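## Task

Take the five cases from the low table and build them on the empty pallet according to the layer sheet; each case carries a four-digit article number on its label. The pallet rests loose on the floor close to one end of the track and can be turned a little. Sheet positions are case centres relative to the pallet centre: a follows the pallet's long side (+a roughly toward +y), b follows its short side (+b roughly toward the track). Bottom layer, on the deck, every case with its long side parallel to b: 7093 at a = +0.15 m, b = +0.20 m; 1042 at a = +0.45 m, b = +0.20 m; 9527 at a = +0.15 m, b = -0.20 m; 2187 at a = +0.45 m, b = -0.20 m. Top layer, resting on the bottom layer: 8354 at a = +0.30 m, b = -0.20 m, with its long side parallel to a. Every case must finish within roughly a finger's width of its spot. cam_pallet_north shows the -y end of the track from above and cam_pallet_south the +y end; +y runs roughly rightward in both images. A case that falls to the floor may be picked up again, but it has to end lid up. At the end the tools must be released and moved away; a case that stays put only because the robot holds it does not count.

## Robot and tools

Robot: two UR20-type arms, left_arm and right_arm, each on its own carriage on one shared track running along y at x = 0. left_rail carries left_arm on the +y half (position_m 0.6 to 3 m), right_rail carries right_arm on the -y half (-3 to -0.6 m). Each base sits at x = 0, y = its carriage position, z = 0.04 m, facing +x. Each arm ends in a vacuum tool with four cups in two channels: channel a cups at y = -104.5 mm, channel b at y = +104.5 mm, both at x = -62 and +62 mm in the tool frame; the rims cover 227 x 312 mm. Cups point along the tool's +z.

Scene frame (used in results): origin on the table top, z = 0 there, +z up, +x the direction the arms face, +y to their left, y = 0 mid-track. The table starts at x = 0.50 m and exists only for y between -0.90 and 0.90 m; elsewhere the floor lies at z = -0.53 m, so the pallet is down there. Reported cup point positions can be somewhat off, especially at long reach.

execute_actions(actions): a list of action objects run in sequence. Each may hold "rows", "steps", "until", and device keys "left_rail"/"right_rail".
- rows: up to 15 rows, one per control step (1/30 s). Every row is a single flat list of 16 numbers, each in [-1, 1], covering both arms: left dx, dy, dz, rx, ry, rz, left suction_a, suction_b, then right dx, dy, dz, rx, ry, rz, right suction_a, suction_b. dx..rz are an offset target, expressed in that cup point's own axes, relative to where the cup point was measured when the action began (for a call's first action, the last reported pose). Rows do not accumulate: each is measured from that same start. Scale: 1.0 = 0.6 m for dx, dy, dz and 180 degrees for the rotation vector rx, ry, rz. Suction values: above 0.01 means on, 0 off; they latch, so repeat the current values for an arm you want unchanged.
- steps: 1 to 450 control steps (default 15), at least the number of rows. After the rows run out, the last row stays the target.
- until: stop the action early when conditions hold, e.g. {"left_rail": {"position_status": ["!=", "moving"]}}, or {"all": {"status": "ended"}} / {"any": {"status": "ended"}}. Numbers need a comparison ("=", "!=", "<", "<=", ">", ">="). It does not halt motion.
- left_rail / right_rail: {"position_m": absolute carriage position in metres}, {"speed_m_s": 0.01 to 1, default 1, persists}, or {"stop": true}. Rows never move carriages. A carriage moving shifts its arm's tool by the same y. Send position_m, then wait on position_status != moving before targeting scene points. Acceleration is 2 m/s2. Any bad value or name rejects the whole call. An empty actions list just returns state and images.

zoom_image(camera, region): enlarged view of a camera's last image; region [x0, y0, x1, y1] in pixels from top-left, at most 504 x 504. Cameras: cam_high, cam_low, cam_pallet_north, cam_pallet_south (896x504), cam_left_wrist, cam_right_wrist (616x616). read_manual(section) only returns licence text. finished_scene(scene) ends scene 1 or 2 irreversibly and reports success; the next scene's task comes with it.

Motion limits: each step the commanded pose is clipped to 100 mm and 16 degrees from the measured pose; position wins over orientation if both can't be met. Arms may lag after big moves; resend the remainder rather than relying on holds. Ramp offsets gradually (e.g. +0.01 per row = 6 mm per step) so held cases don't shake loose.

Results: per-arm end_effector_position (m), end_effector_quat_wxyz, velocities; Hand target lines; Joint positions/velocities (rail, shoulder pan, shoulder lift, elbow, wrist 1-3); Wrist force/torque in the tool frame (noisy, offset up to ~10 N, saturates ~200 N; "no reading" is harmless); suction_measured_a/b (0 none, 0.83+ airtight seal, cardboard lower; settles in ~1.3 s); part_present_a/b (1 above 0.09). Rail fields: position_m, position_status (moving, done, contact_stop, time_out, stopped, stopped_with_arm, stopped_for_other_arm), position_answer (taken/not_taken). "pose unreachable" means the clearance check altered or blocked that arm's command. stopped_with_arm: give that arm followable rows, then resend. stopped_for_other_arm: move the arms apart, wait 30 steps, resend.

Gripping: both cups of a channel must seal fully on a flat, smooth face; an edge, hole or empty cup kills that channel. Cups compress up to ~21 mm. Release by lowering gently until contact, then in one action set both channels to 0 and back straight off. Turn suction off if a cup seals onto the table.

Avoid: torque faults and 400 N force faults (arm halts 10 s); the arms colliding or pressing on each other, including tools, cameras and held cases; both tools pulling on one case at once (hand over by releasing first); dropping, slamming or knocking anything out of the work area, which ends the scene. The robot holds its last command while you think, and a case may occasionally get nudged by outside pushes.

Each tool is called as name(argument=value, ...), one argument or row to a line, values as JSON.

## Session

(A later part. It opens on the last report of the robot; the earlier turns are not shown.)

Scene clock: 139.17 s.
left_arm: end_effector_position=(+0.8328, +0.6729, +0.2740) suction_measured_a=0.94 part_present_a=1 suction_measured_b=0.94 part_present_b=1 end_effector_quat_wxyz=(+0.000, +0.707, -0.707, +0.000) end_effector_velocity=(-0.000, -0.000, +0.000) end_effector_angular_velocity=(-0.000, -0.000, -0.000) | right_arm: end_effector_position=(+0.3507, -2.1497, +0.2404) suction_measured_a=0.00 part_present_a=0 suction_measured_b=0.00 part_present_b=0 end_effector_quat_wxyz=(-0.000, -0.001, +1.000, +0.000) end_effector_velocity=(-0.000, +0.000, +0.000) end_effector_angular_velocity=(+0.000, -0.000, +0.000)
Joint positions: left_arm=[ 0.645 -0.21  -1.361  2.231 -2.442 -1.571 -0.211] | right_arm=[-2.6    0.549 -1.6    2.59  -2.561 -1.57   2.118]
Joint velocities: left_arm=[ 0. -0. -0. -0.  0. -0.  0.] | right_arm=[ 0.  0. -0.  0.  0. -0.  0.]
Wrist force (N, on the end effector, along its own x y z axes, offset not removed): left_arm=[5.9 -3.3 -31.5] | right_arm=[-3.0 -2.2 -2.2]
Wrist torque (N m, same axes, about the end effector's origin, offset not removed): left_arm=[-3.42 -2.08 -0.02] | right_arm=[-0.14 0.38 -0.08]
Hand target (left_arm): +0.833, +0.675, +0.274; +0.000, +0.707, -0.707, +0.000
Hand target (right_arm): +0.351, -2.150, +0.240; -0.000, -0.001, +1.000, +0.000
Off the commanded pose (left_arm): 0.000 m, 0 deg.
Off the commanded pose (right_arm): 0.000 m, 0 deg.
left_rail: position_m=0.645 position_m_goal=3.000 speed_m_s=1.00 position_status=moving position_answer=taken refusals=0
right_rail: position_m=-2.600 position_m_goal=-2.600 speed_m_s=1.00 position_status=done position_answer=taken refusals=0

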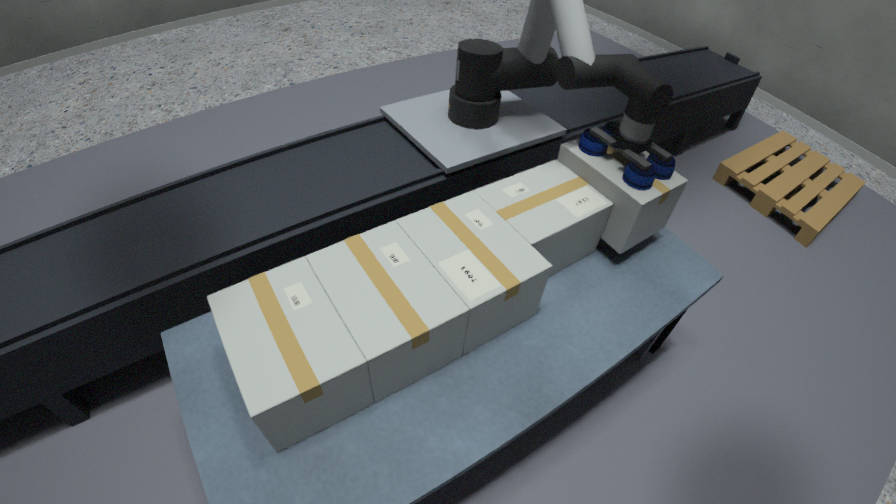

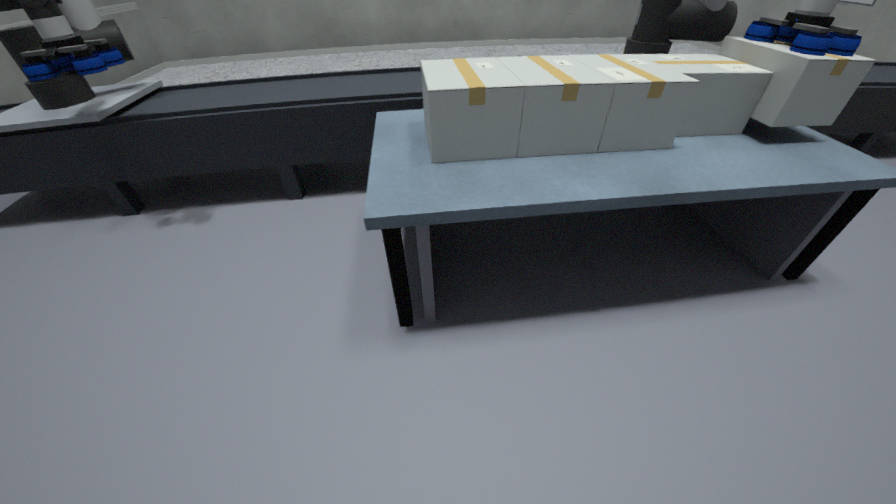

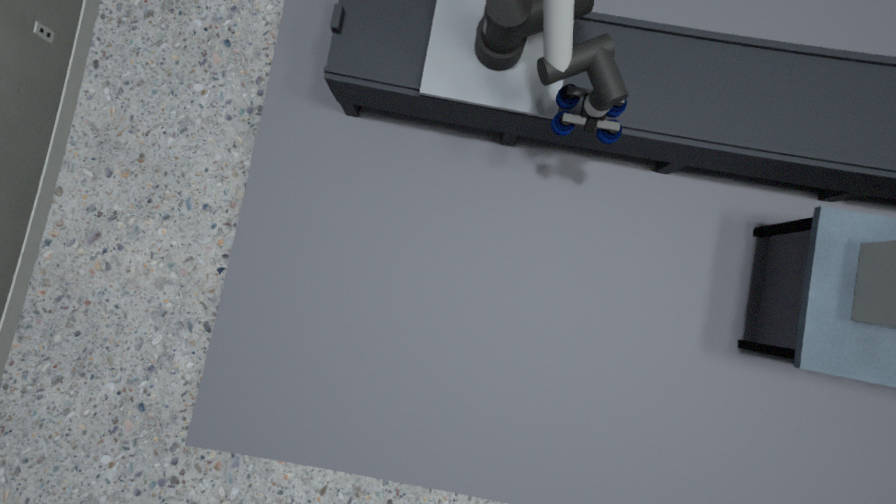

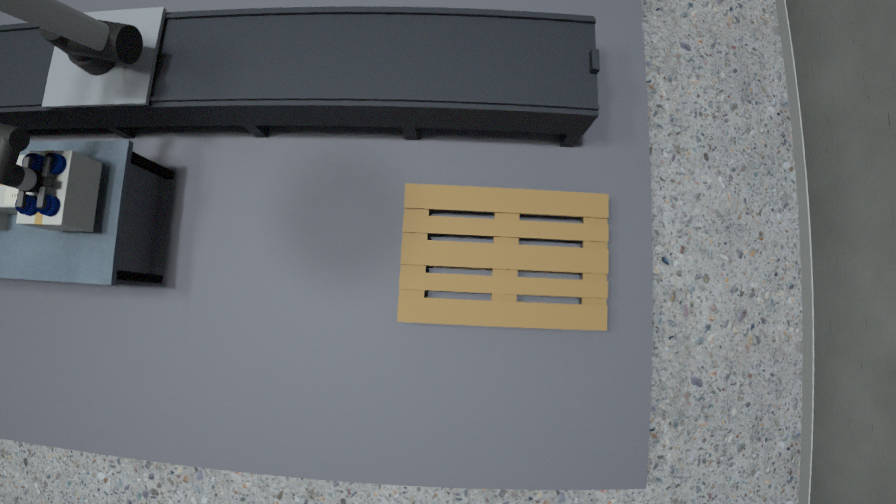

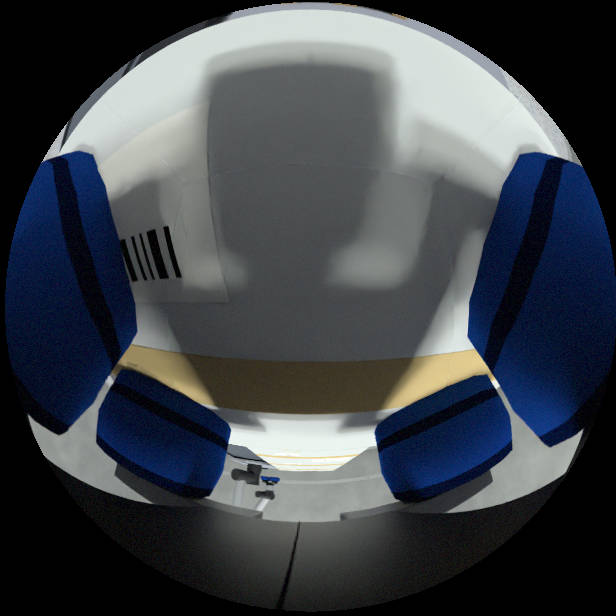

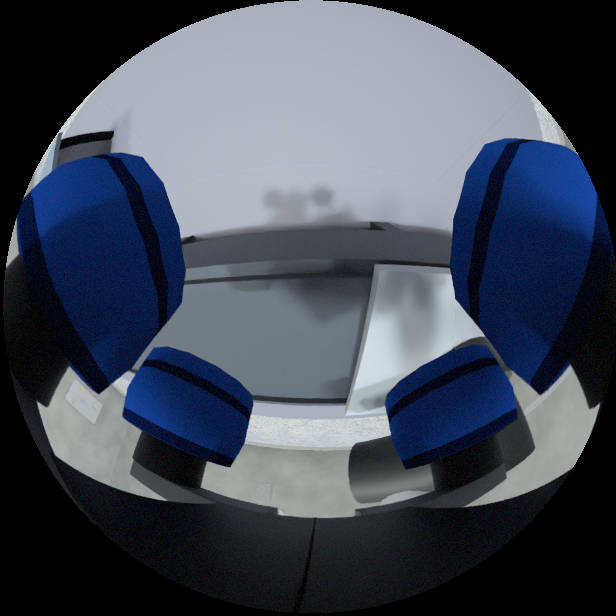

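zoom_image(
  camera="cam_pallet_south",
  region=[380, 160, 640, 350],
)

execute_actions(
  actions=[],
)

Region (380, 160, 640, 350) of cam_pallet_south's 896x504 image, scaled by 1.938, with more detail than that image has; it fills the top 368 rows of this view, and the rest is white.

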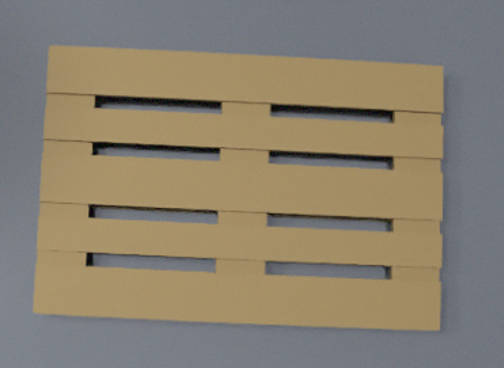

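Scene clock: 140.90 s.
left_arm: end_effector_position=(+0.8328, +2.1460, +0.2743) suction_measured_a=0.94 part_present_a=1 suction_measured_b=0.94 part_present_b=1 end_effector_quat_wxyz=(+0.000, +0.707, -0.707, +0.000) end_effector_velocity=(+0.000, +1.000, +0.000) end_effector_angular_velocity=(+0.000, -0.000, -0.000) | right_arm: end_effector_position=(+0.3507, -2.1497, +0.2404) suction_measured_a=0.00 part_present_a=0 suction_measured_b=0.00 part_present_b=0 end_effector_quat_wxyz=(-0.000, -0.001, +1.000, +0.000) end_effector_velocity=(+0.000, -0.000, -0.000) end_effector_angular_velocity=(-0.000, +0.000, -0.000)
Joint positions: left_arm=[ 2.118 -0.21  -1.361  2.231 -2.44  -1.571 -0.211] | right_arm=[-2.6    0.549 -1.6    2.59  -2.561 -1.57   2.118]
Joint velocities: left_arm=[ 1.  0. -0.  0. -0.  0.  0.] | right_arm=[ 0. -0.  0. -0.  0.  0. -0.]
Wrist force (N, on the end effector, along its own x y z axes, offset not removed): left_arm=[1.5 2.2 -35.2] | right_arm=[-6.9 -4.3 -2.3]
Wrist torque (N m, same axes, about the end effector's origin, offset not removed): left_arm=[-2.35 -1.35 -0.11] | right_arm=[-0.53 0.81 -0.11]
Hand target (left_arm): +0.833, +2.206, +0.274; +0.000, +0.707, -0.707, +0.000
Hand target (right_arm): +0.351, -2.150, +0.240; -0.000, -0.001, +1.000, +0.000
Off the commanded pose (left_arm): 0.000 m, 0 deg.
Off the commanded pose (right_arm): 0.000 m, 0 deg.
left_rail: position_m=2.118 position_m_goal=3.000 speed_m_s=1.00 position_status=moving position_answer=taken refusals=0
right_rail: position_m=-2.600 position_m_goal=-2.600 speed_m_s=1.00 position_status=done position_answer=taken refusals=0

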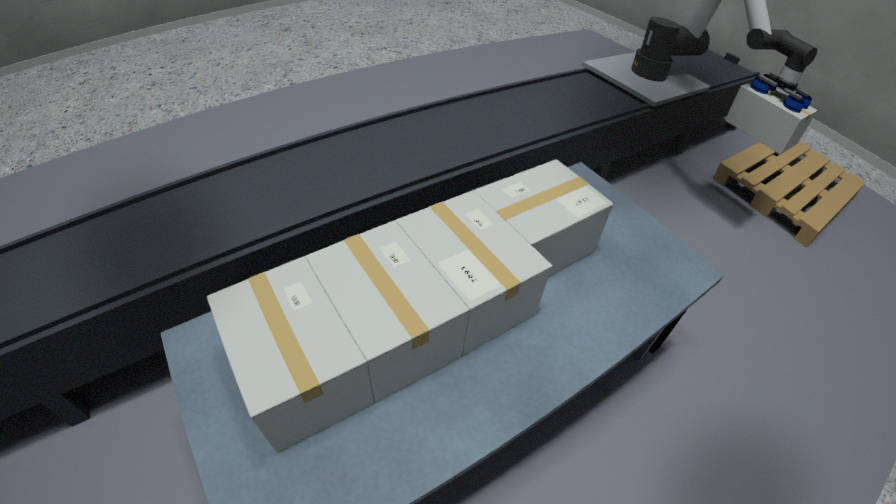

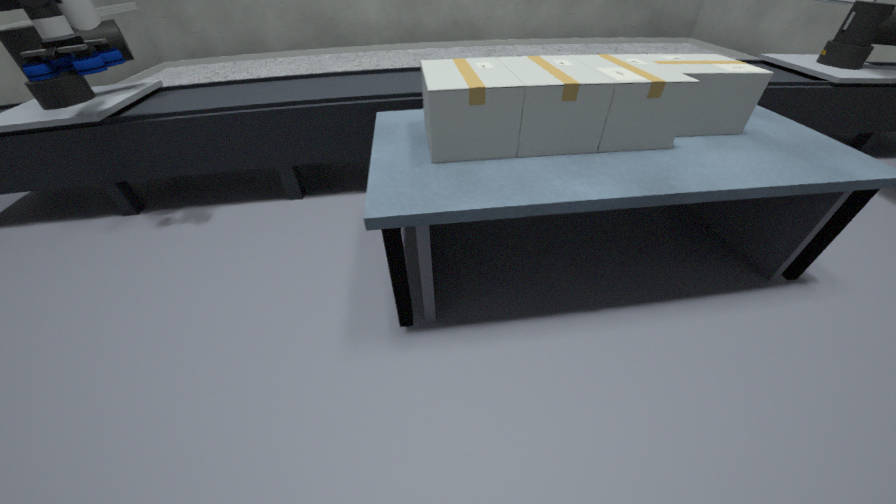

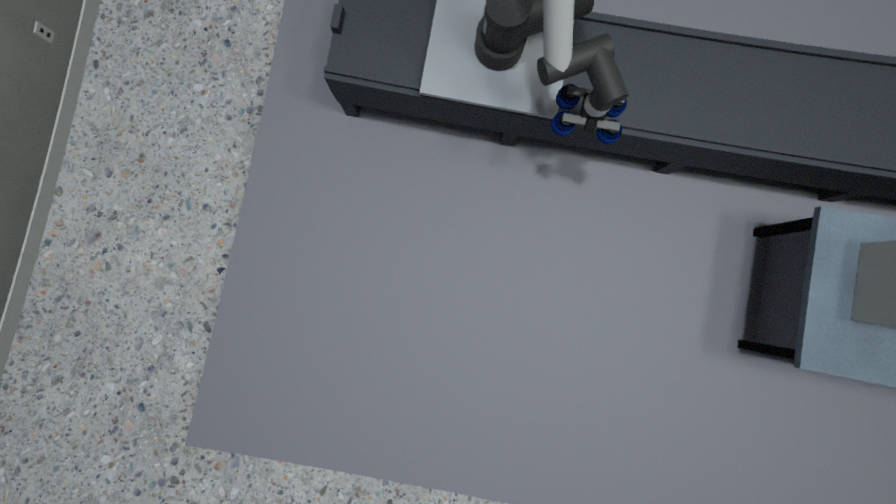

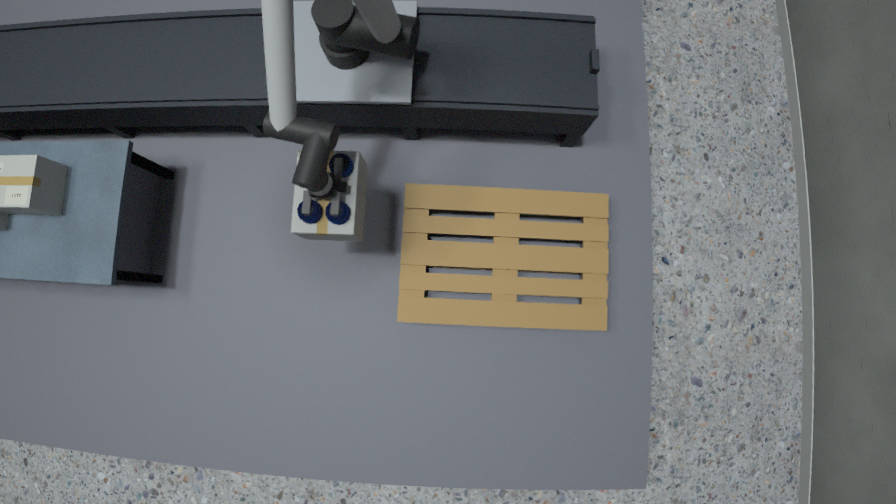

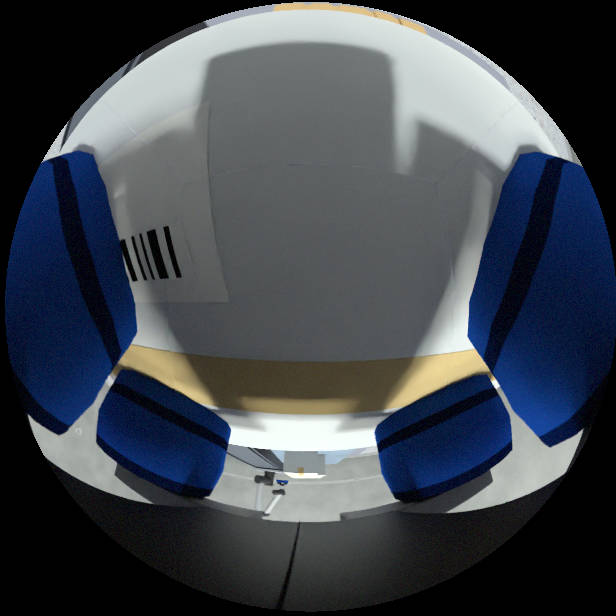

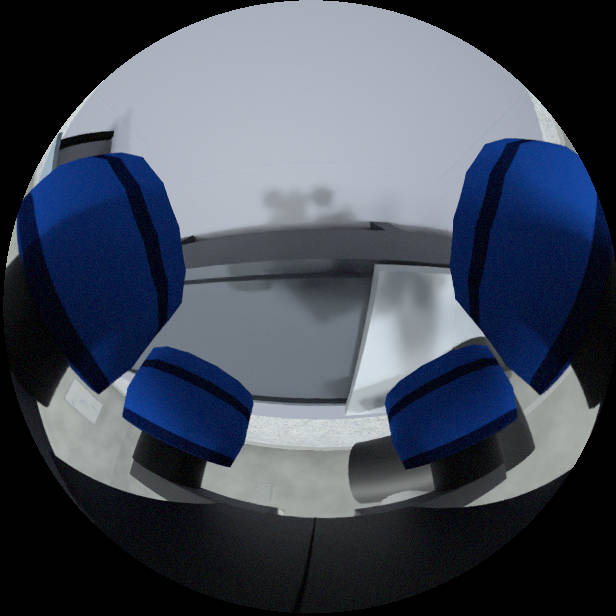

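execute_actions(
  actions=[],
)

Scene clock: 142.13 s.
left_arm: end_effector_position=(+0.8328, +3.0279, +0.2743) suction_measured_a=0.94 part_present_a=1 suction_measured_b=0.94 part_present_b=1 end_effector_quat_wxyz=(+0.000, +0.707, -0.707, +0.000) end_effector_velocity=(+0.000, -0.000, -0.000) end_effector_angular_velocity=(-0.000, +0.000, -0.001) | right_arm: end_effector_position=(+0.3507, -2.1497, +0.2404) suction_measured_a=0.00 part_present_a=0 suction_measured_b=0.00 part_present_b=0 end_effector_quat_wxyz=(-0.000, -0.001, +1.000, +0.000) end_effector_velocity=(+0.000, -0.000, -0.000) end_effector_angular_velocity=(-0.000, +0.000, -0.000)
Joint positions: left_arm=[ 3.    -0.21  -1.361  2.231 -2.44  -1.571 -0.211] | right_arm=[-2.6    0.549 -1.6    2.59  -2.561 -1.57   2.118]
Joint velocities: left_arm=[ 0.    -0.001  0.     0.    -0.    -0.     0.   ] | right_arm=[ 0. -0.  0. -0.  0.  0.  0.]
Wrist force (N, on the end effector, along its own x y z axes, offset not removed): left_arm=[-2.4 1.5 -32.3] | right_arm=[-1.8 -1.1 -2.7]
Wrist torque (N m, same axes, about the end effector's origin, offset not removed): left_arm=[-2.72 -1.54 -0.23] | right_arm=[-0.08 0.14 -0.18]
Hand target (left_arm): +0.833, +3.028, +0.274; +0.000, +0.707, -0.707, +0.000
Hand target (right_arm): +0.351, -2.150, +0.240; -0.000, -0.001, +1.000, +0.000
Off the commanded pose (left_arm): 0.000 m, 0 deg.
Off the commanded pose (right_arm): 0.000 m, 0 deg.
left_rail: position_m=3.000 position_m_goal=3.000 speed_m_s=1.00 position_status=done position_answer=taken refusals=0
right_rail: position_m=-2.600 position_m_goal=-2.600 speed_m_s=1.00 position_status=done position_answer=taken refusals=0

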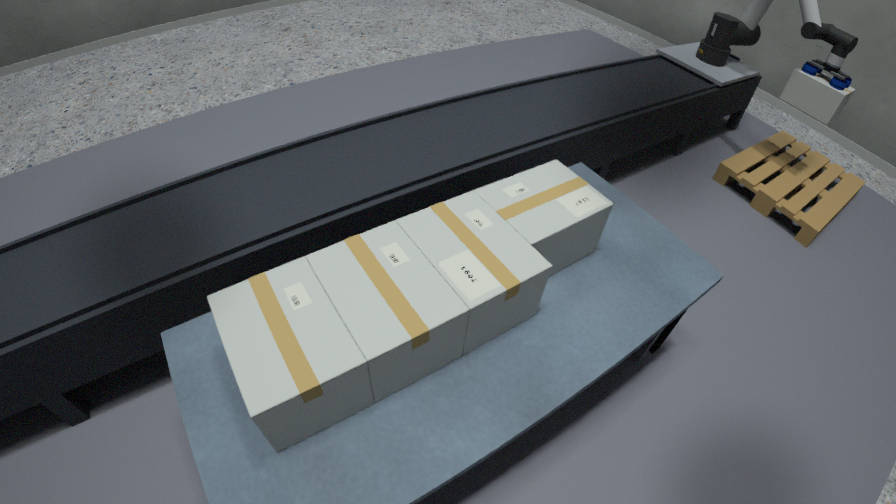

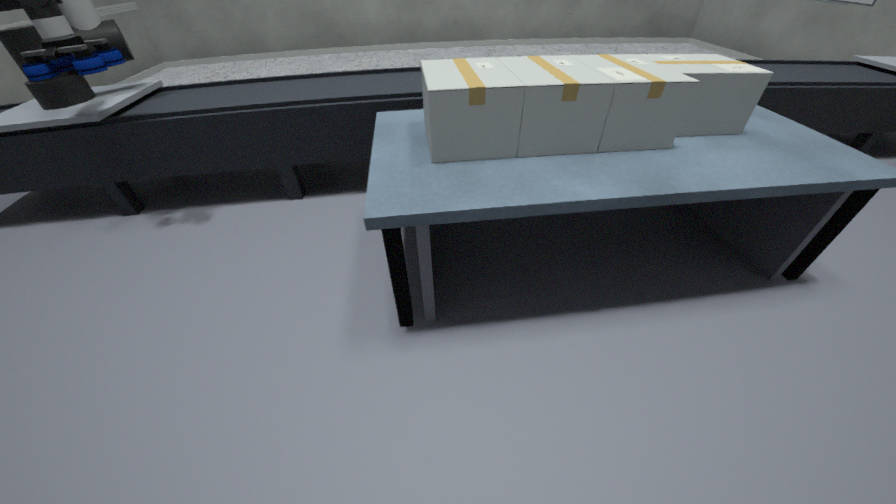

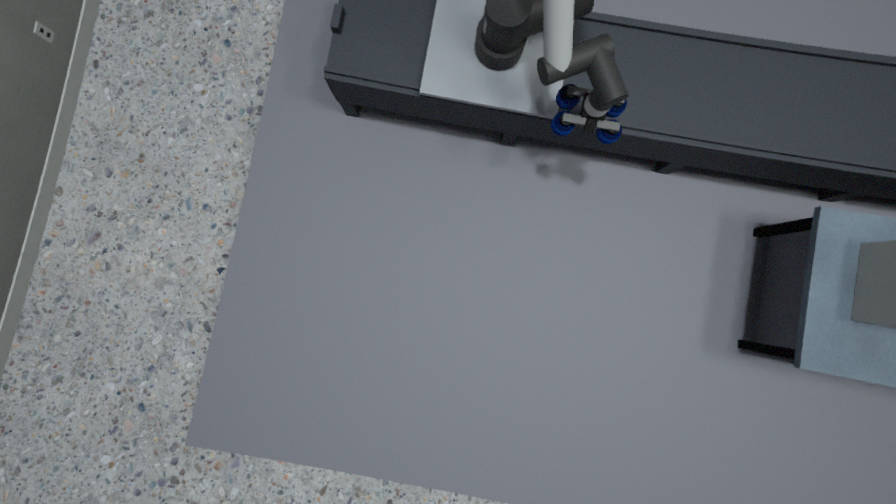

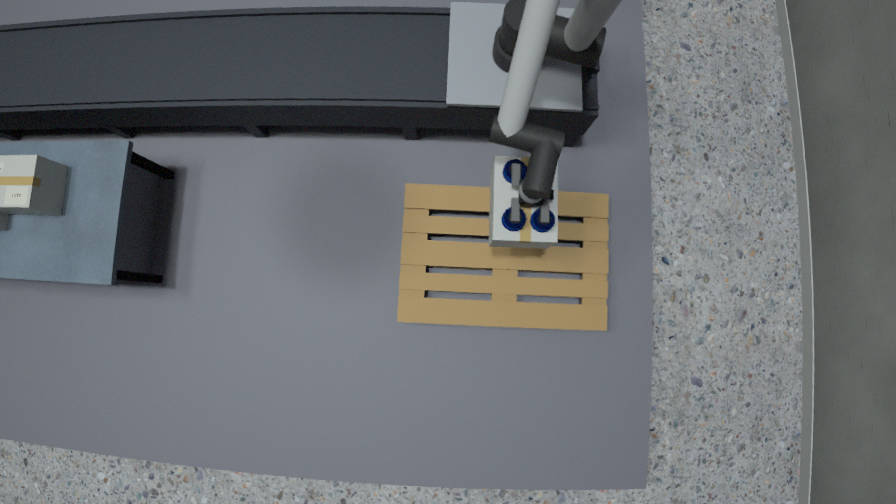

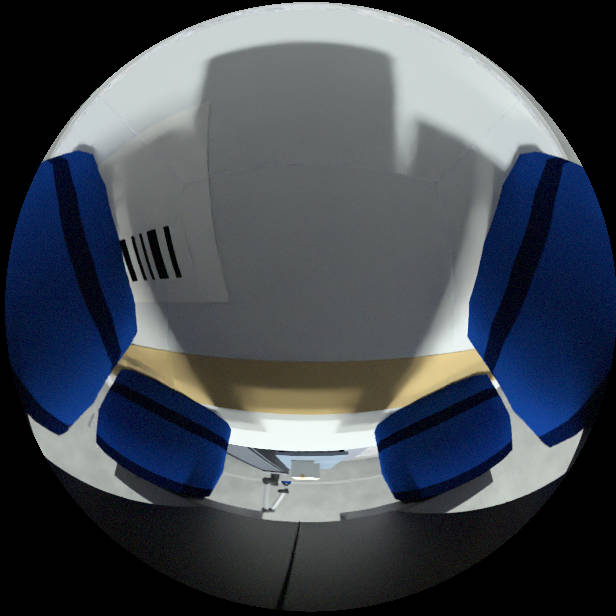

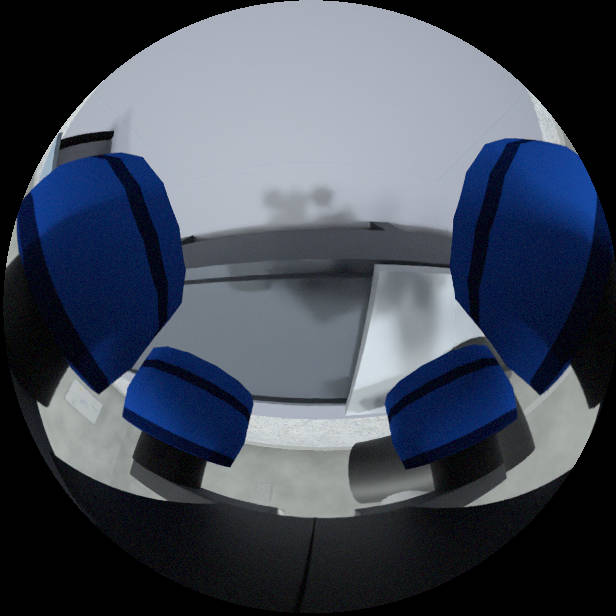

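execute_actions(
  actions=[
    {"rows":[[-0.01,0,0.01,0,0,0,1,1,0,0,0,0,0,0,0,0],[-0.025,0,0.025,0,0,0,1,1,0,0,0,0,0,0,0,0],[-0.045,0,0.045,0,0,0,1,1,0,0,0,0,0,0,0,0],[-0.07,0,0.07,0,0,0,1,1,0,0,0,0,0,0,0,0],[-0.1,0,0.1,0,0,0,1,1,0,0,0,0,0,0,0,0],[-0.14,0,0.14,0,0,0,1,1,0,0,0,0,0,0,0,0],[-0.19,0,0.19,0,0,0,1,1,0,0,0,0,0,0,0,0],[-0.25,0,0.25,0,0,0,1,1,0,0,0,0,0,0,0,0],[-0.32,-0.001,0.32,0,0,0,1,1,0,0,0,0,0,0,0,0],[-0.42,-0.002,0.42,0,0,0,1,1,0,0,0,0,0,0,0,0],[-0.55,-0.002,0.55,0,0,0,1,1,0,0,0,0,0,0,0,0],[-0.72,-0.002,0.707,0,0,0,1,1,0,0,0,0,0,0,0,0]],"steps":52},
  ],
)

Scene clock: 147.80 s.
left_arm: end_effector_position=(+0.8331, +3.4582, -0.1483) suction_measured_a=0.94 part_present_a=1 suction_measured_b=0.94 part_present_b=1 end_effector_quat_wxyz=(+0.000, +0.708, -0.707, +0.000) end_effector_velocity=(+0.009, +0.017, -0.018) end_effector_angular_velocity=(-0.001, -0.001, -0.002) | right_arm: end_effector_position=(+0.3507, -2.1497, +0.2404) suction_measured_a=0.00 part_present_a=0 suction_measured_b=0.00 part_present_b=0 end_effector_quat_wxyz=(-0.000, -0.001, +1.000, +0.000) end_effector_velocity=(+0.000, +0.000, +0.000) end_effector_angular_velocity=(+0.000, -0.000, +0.000)
Joint positions: left_arm=[ 3.     0.29  -0.738  2.126 -2.958 -1.571  0.289] | right_arm=[-2.6    0.549 -1.6    2.59  -2.561 -1.57   2.118]
Joint velocities: left_arm=[ 0.     0.015  0.028 -0.028 -0.001 -0.001  0.017] | right_arm=[ 0. -0. -0. -0.  0.  0. -0.]
Wrist force (N, on the end effector, along its own x y z axes, offset not removed): left_arm=[-0.4 -4.0 -31.8] | right_arm=[0.5 -2.6 -4.6]
Wrist torque (N m, same axes, about the end effector's origin, offset not removed): left_arm=[-3.18 -1.48 -0.12] | right_arm=[-0.25 0.01 -0.02]
Hand target (left_arm): +0.834, +3.460, -0.150; +0.000, +0.707, -0.707, +0.000
Hand target (right_arm): +0.351, -2.150, +0.240; -0.000, -0.001, +1.000, +0.000
Off the commanded pose (left_arm): 0.002 m, 0 deg.
Off the commanded pose (right_arm): 0.000 m, 0 deg.
left_rail: position_m=3.000 position_m_goal=3.000 speed_m_s=1.00 position_status=done position_answer=taken refusals=0
right_rail: position_m=-2.600 position_m_goal=-2.600 speed_m_s=1.00 position_status=done position_answer=taken refusals=0

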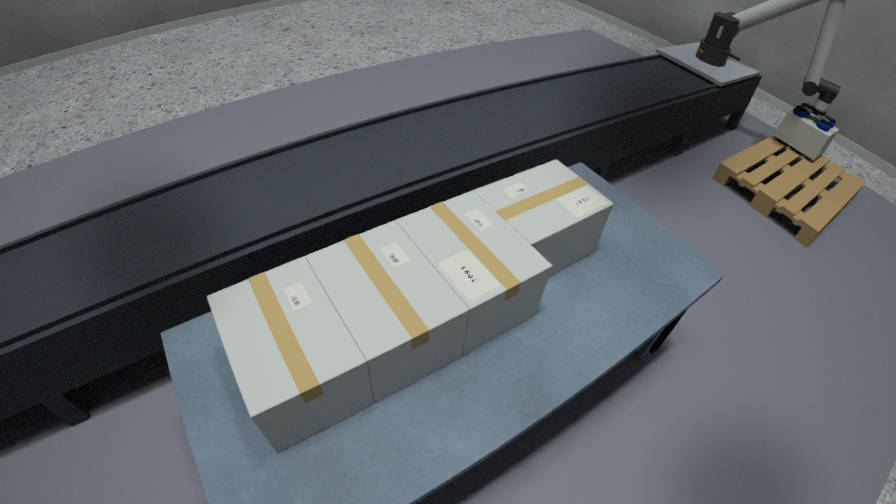

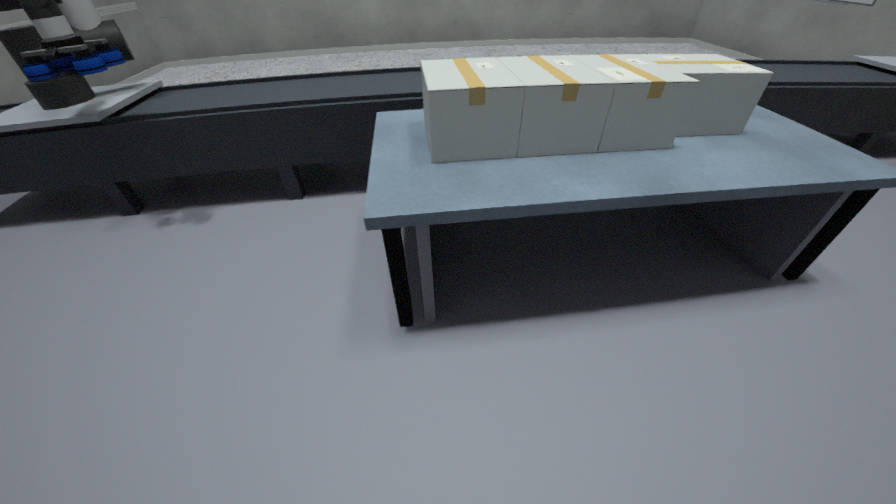

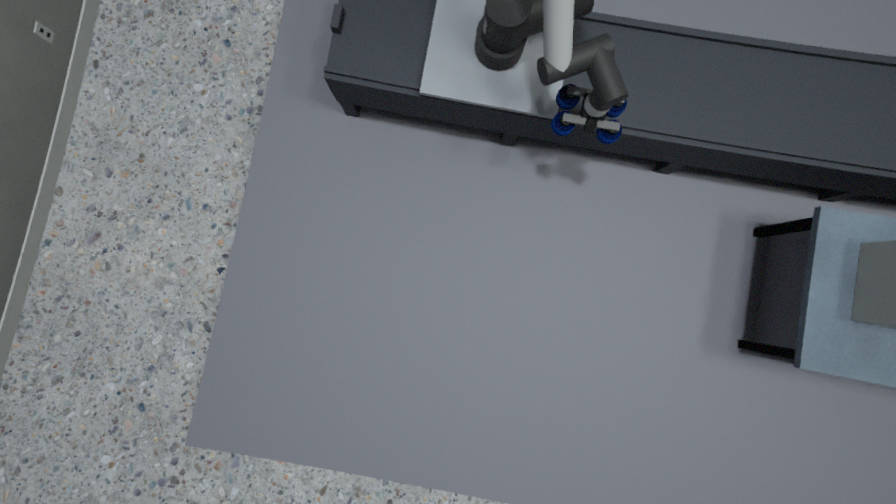

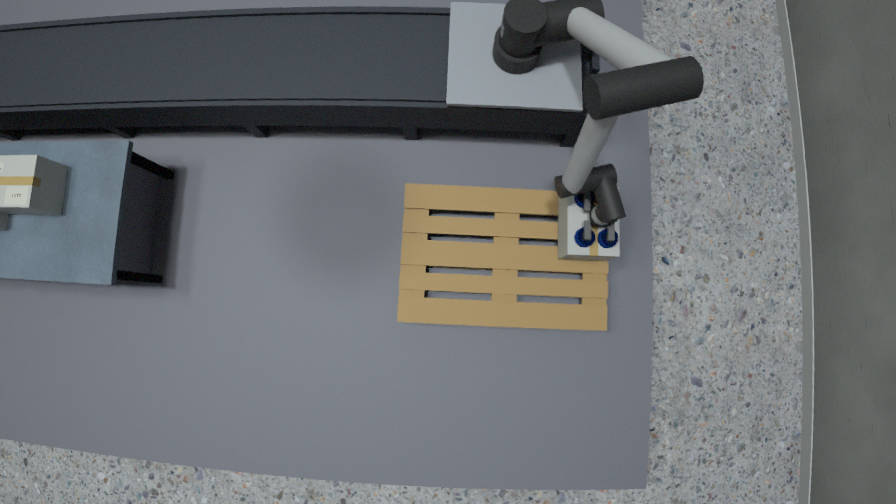

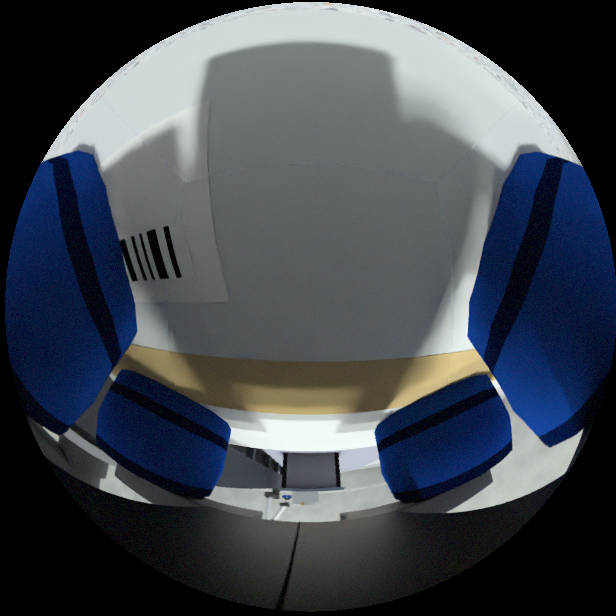

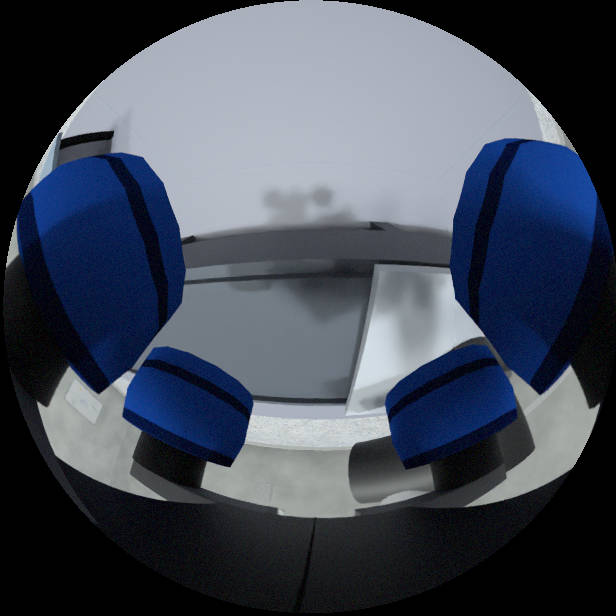

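execute_actions(
  actions=[
    {"rows":[[-0.003,-0.001,0.008,0,0,0,1,1,0,0,0,0,0,0,0,0],[-0.003,-0.001,0.016,0,0,0,1,1,0,0,0,0,0,0,0,0],[-0.003,-0.001,0.023,0,0,0,1,1,0,0,0,0,0,0,0,0],[-0.003,-0.001,0.029,0,0,0,1,1,0,0,0,0,0,0,0,0]],"steps":8},
  ],
)

Scene clock: 152.73 s.
left_arm: end_effector_position=(+0.8336, +3.4601, -0.1611) suction_measured_a=0.94 part_present_a=1 suction_measured_b=0.94 part_present_b=1 end_effector_quat_wxyz=(+0.000, +0.708, -0.707, +0.000) end_effector_velocity=(-0.001, -0.001, -0.039) end_effector_angular_velocity=(-0.000, +0.001, +0.001) | right_arm: end_effector_position=(+0.3507, -2.1497, +0.2404) suction_measured_a=0.00 part_present_a=0 suction_measured_b=0.00 part_present_b=0 end_effector_quat_wxyz=(-0.000, -0.001, +1.000, +0.000) end_effector_velocity=(+0.000, -0.000, +0.000) end_effector_angular_velocity=(-0.000, -0.000, -0.000)
Joint positions: left_arm=[ 3.     0.292 -0.721  2.121 -2.97  -1.571  0.291] | right_arm=[-2.6    0.549 -1.6    2.59  -2.561 -1.57   2.118]
Joint velocities: left_arm=[ 0.    -0.001  0.053 -0.01  -0.042 -0.    -0.002] | right_arm=[ 0. -0. -0. -0.  0. -0.  0.]
Wrist force (N, on the end effector, along its own x y z axes, offset not removed): left_arm=[0.1 -3.4 -27.2] | right_arm=[-2.5 -4.1 0.3]
Wrist torque (N m, same axes, about the end effector's origin, offset not removed): left_arm=[-3.35 -1.43 0.13] | right_arm=[-0.50 0.23 -0.07]
Hand target (left_arm): +0.834, +3.460, -0.166; +0.000, +0.708, -0.707, +0.000
Hand target (right_arm): +0.351, -2.150, +0.240; -0.000, -0.001, +1.000, +0.000
Off the commanded pose (left_arm): 0.005 m, 0 deg.
Off the commanded pose (right_arm): 0.000 m, 0 deg.
left_rail: position_m=3.000 position_m_goal=3.000 speed_m_s=1.00 position_status=done position_answer=taken refusals=0
right_rail: position_m=-2.600 position_m_goal=-2.600 speed_m_s=1.00 position_status=done position_answer=taken refusals=0

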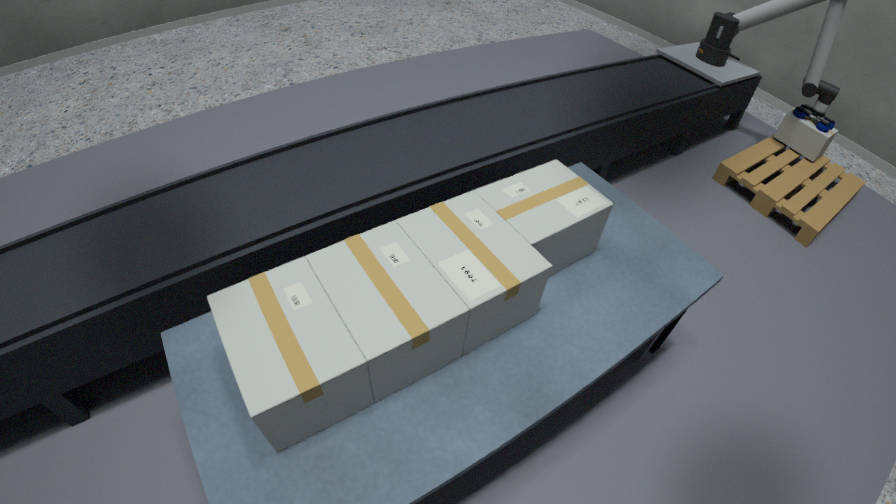

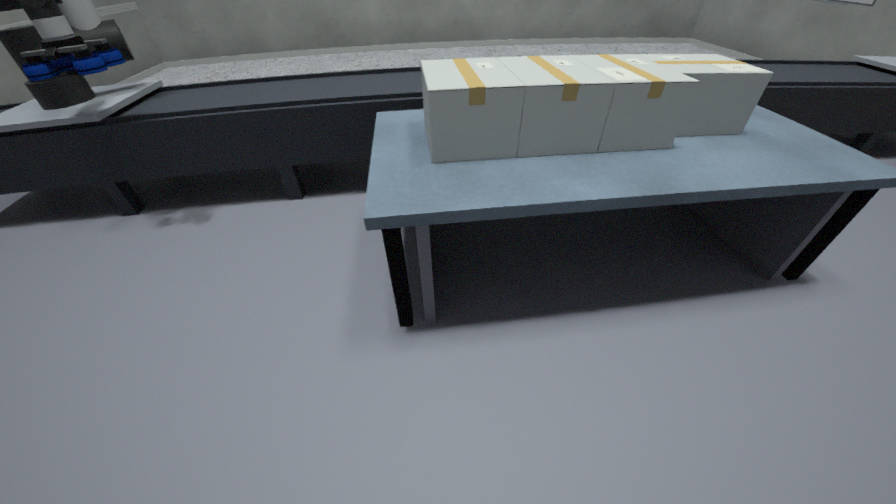

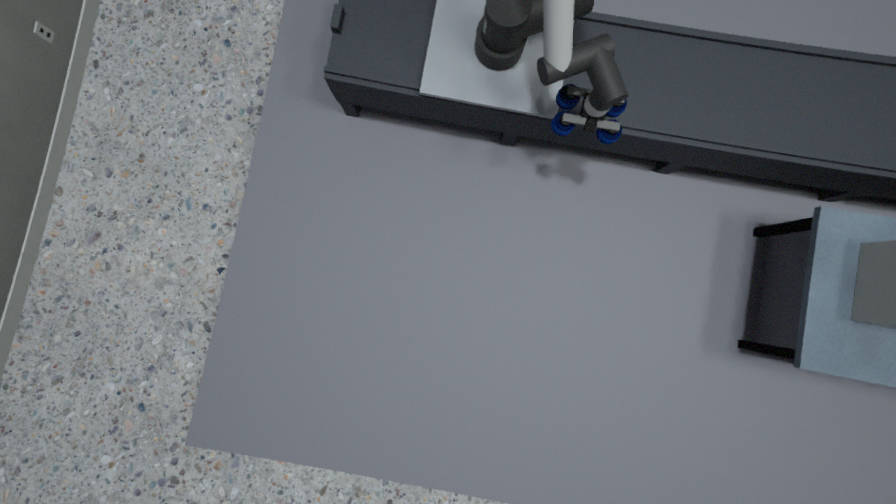

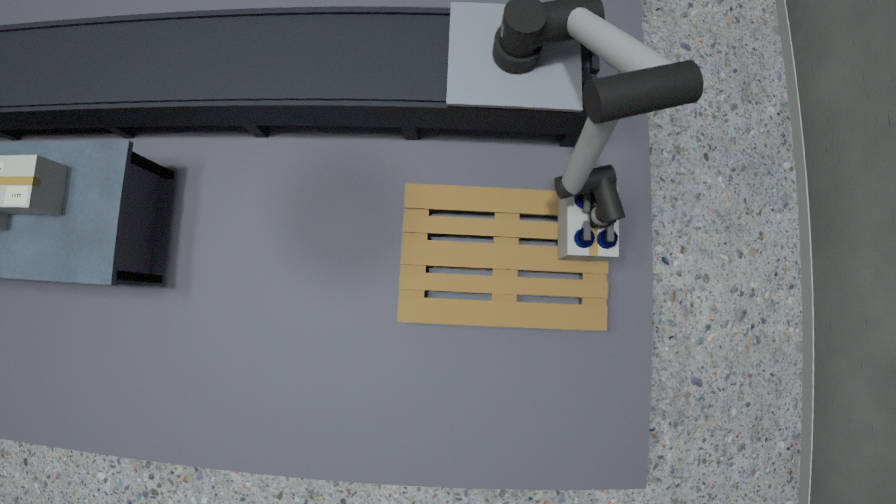

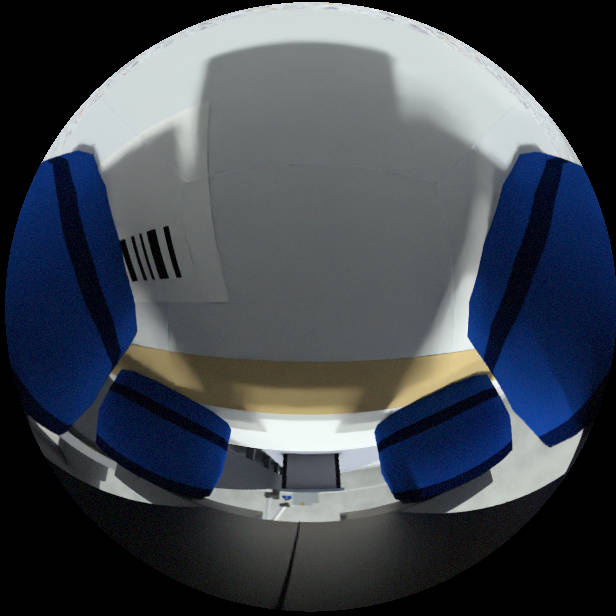

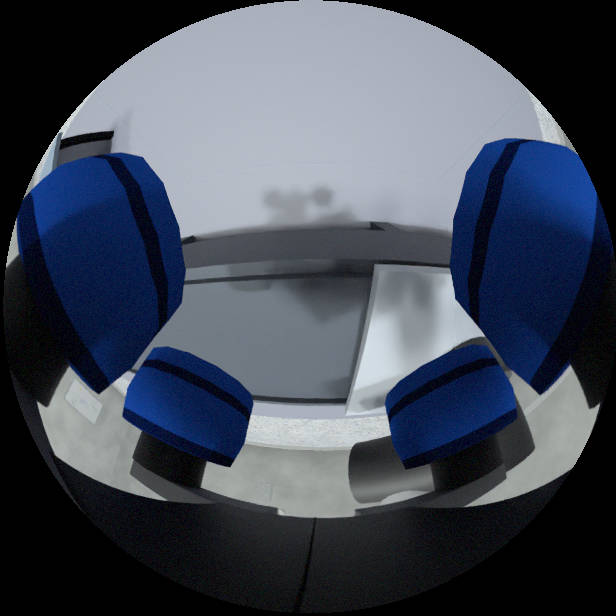

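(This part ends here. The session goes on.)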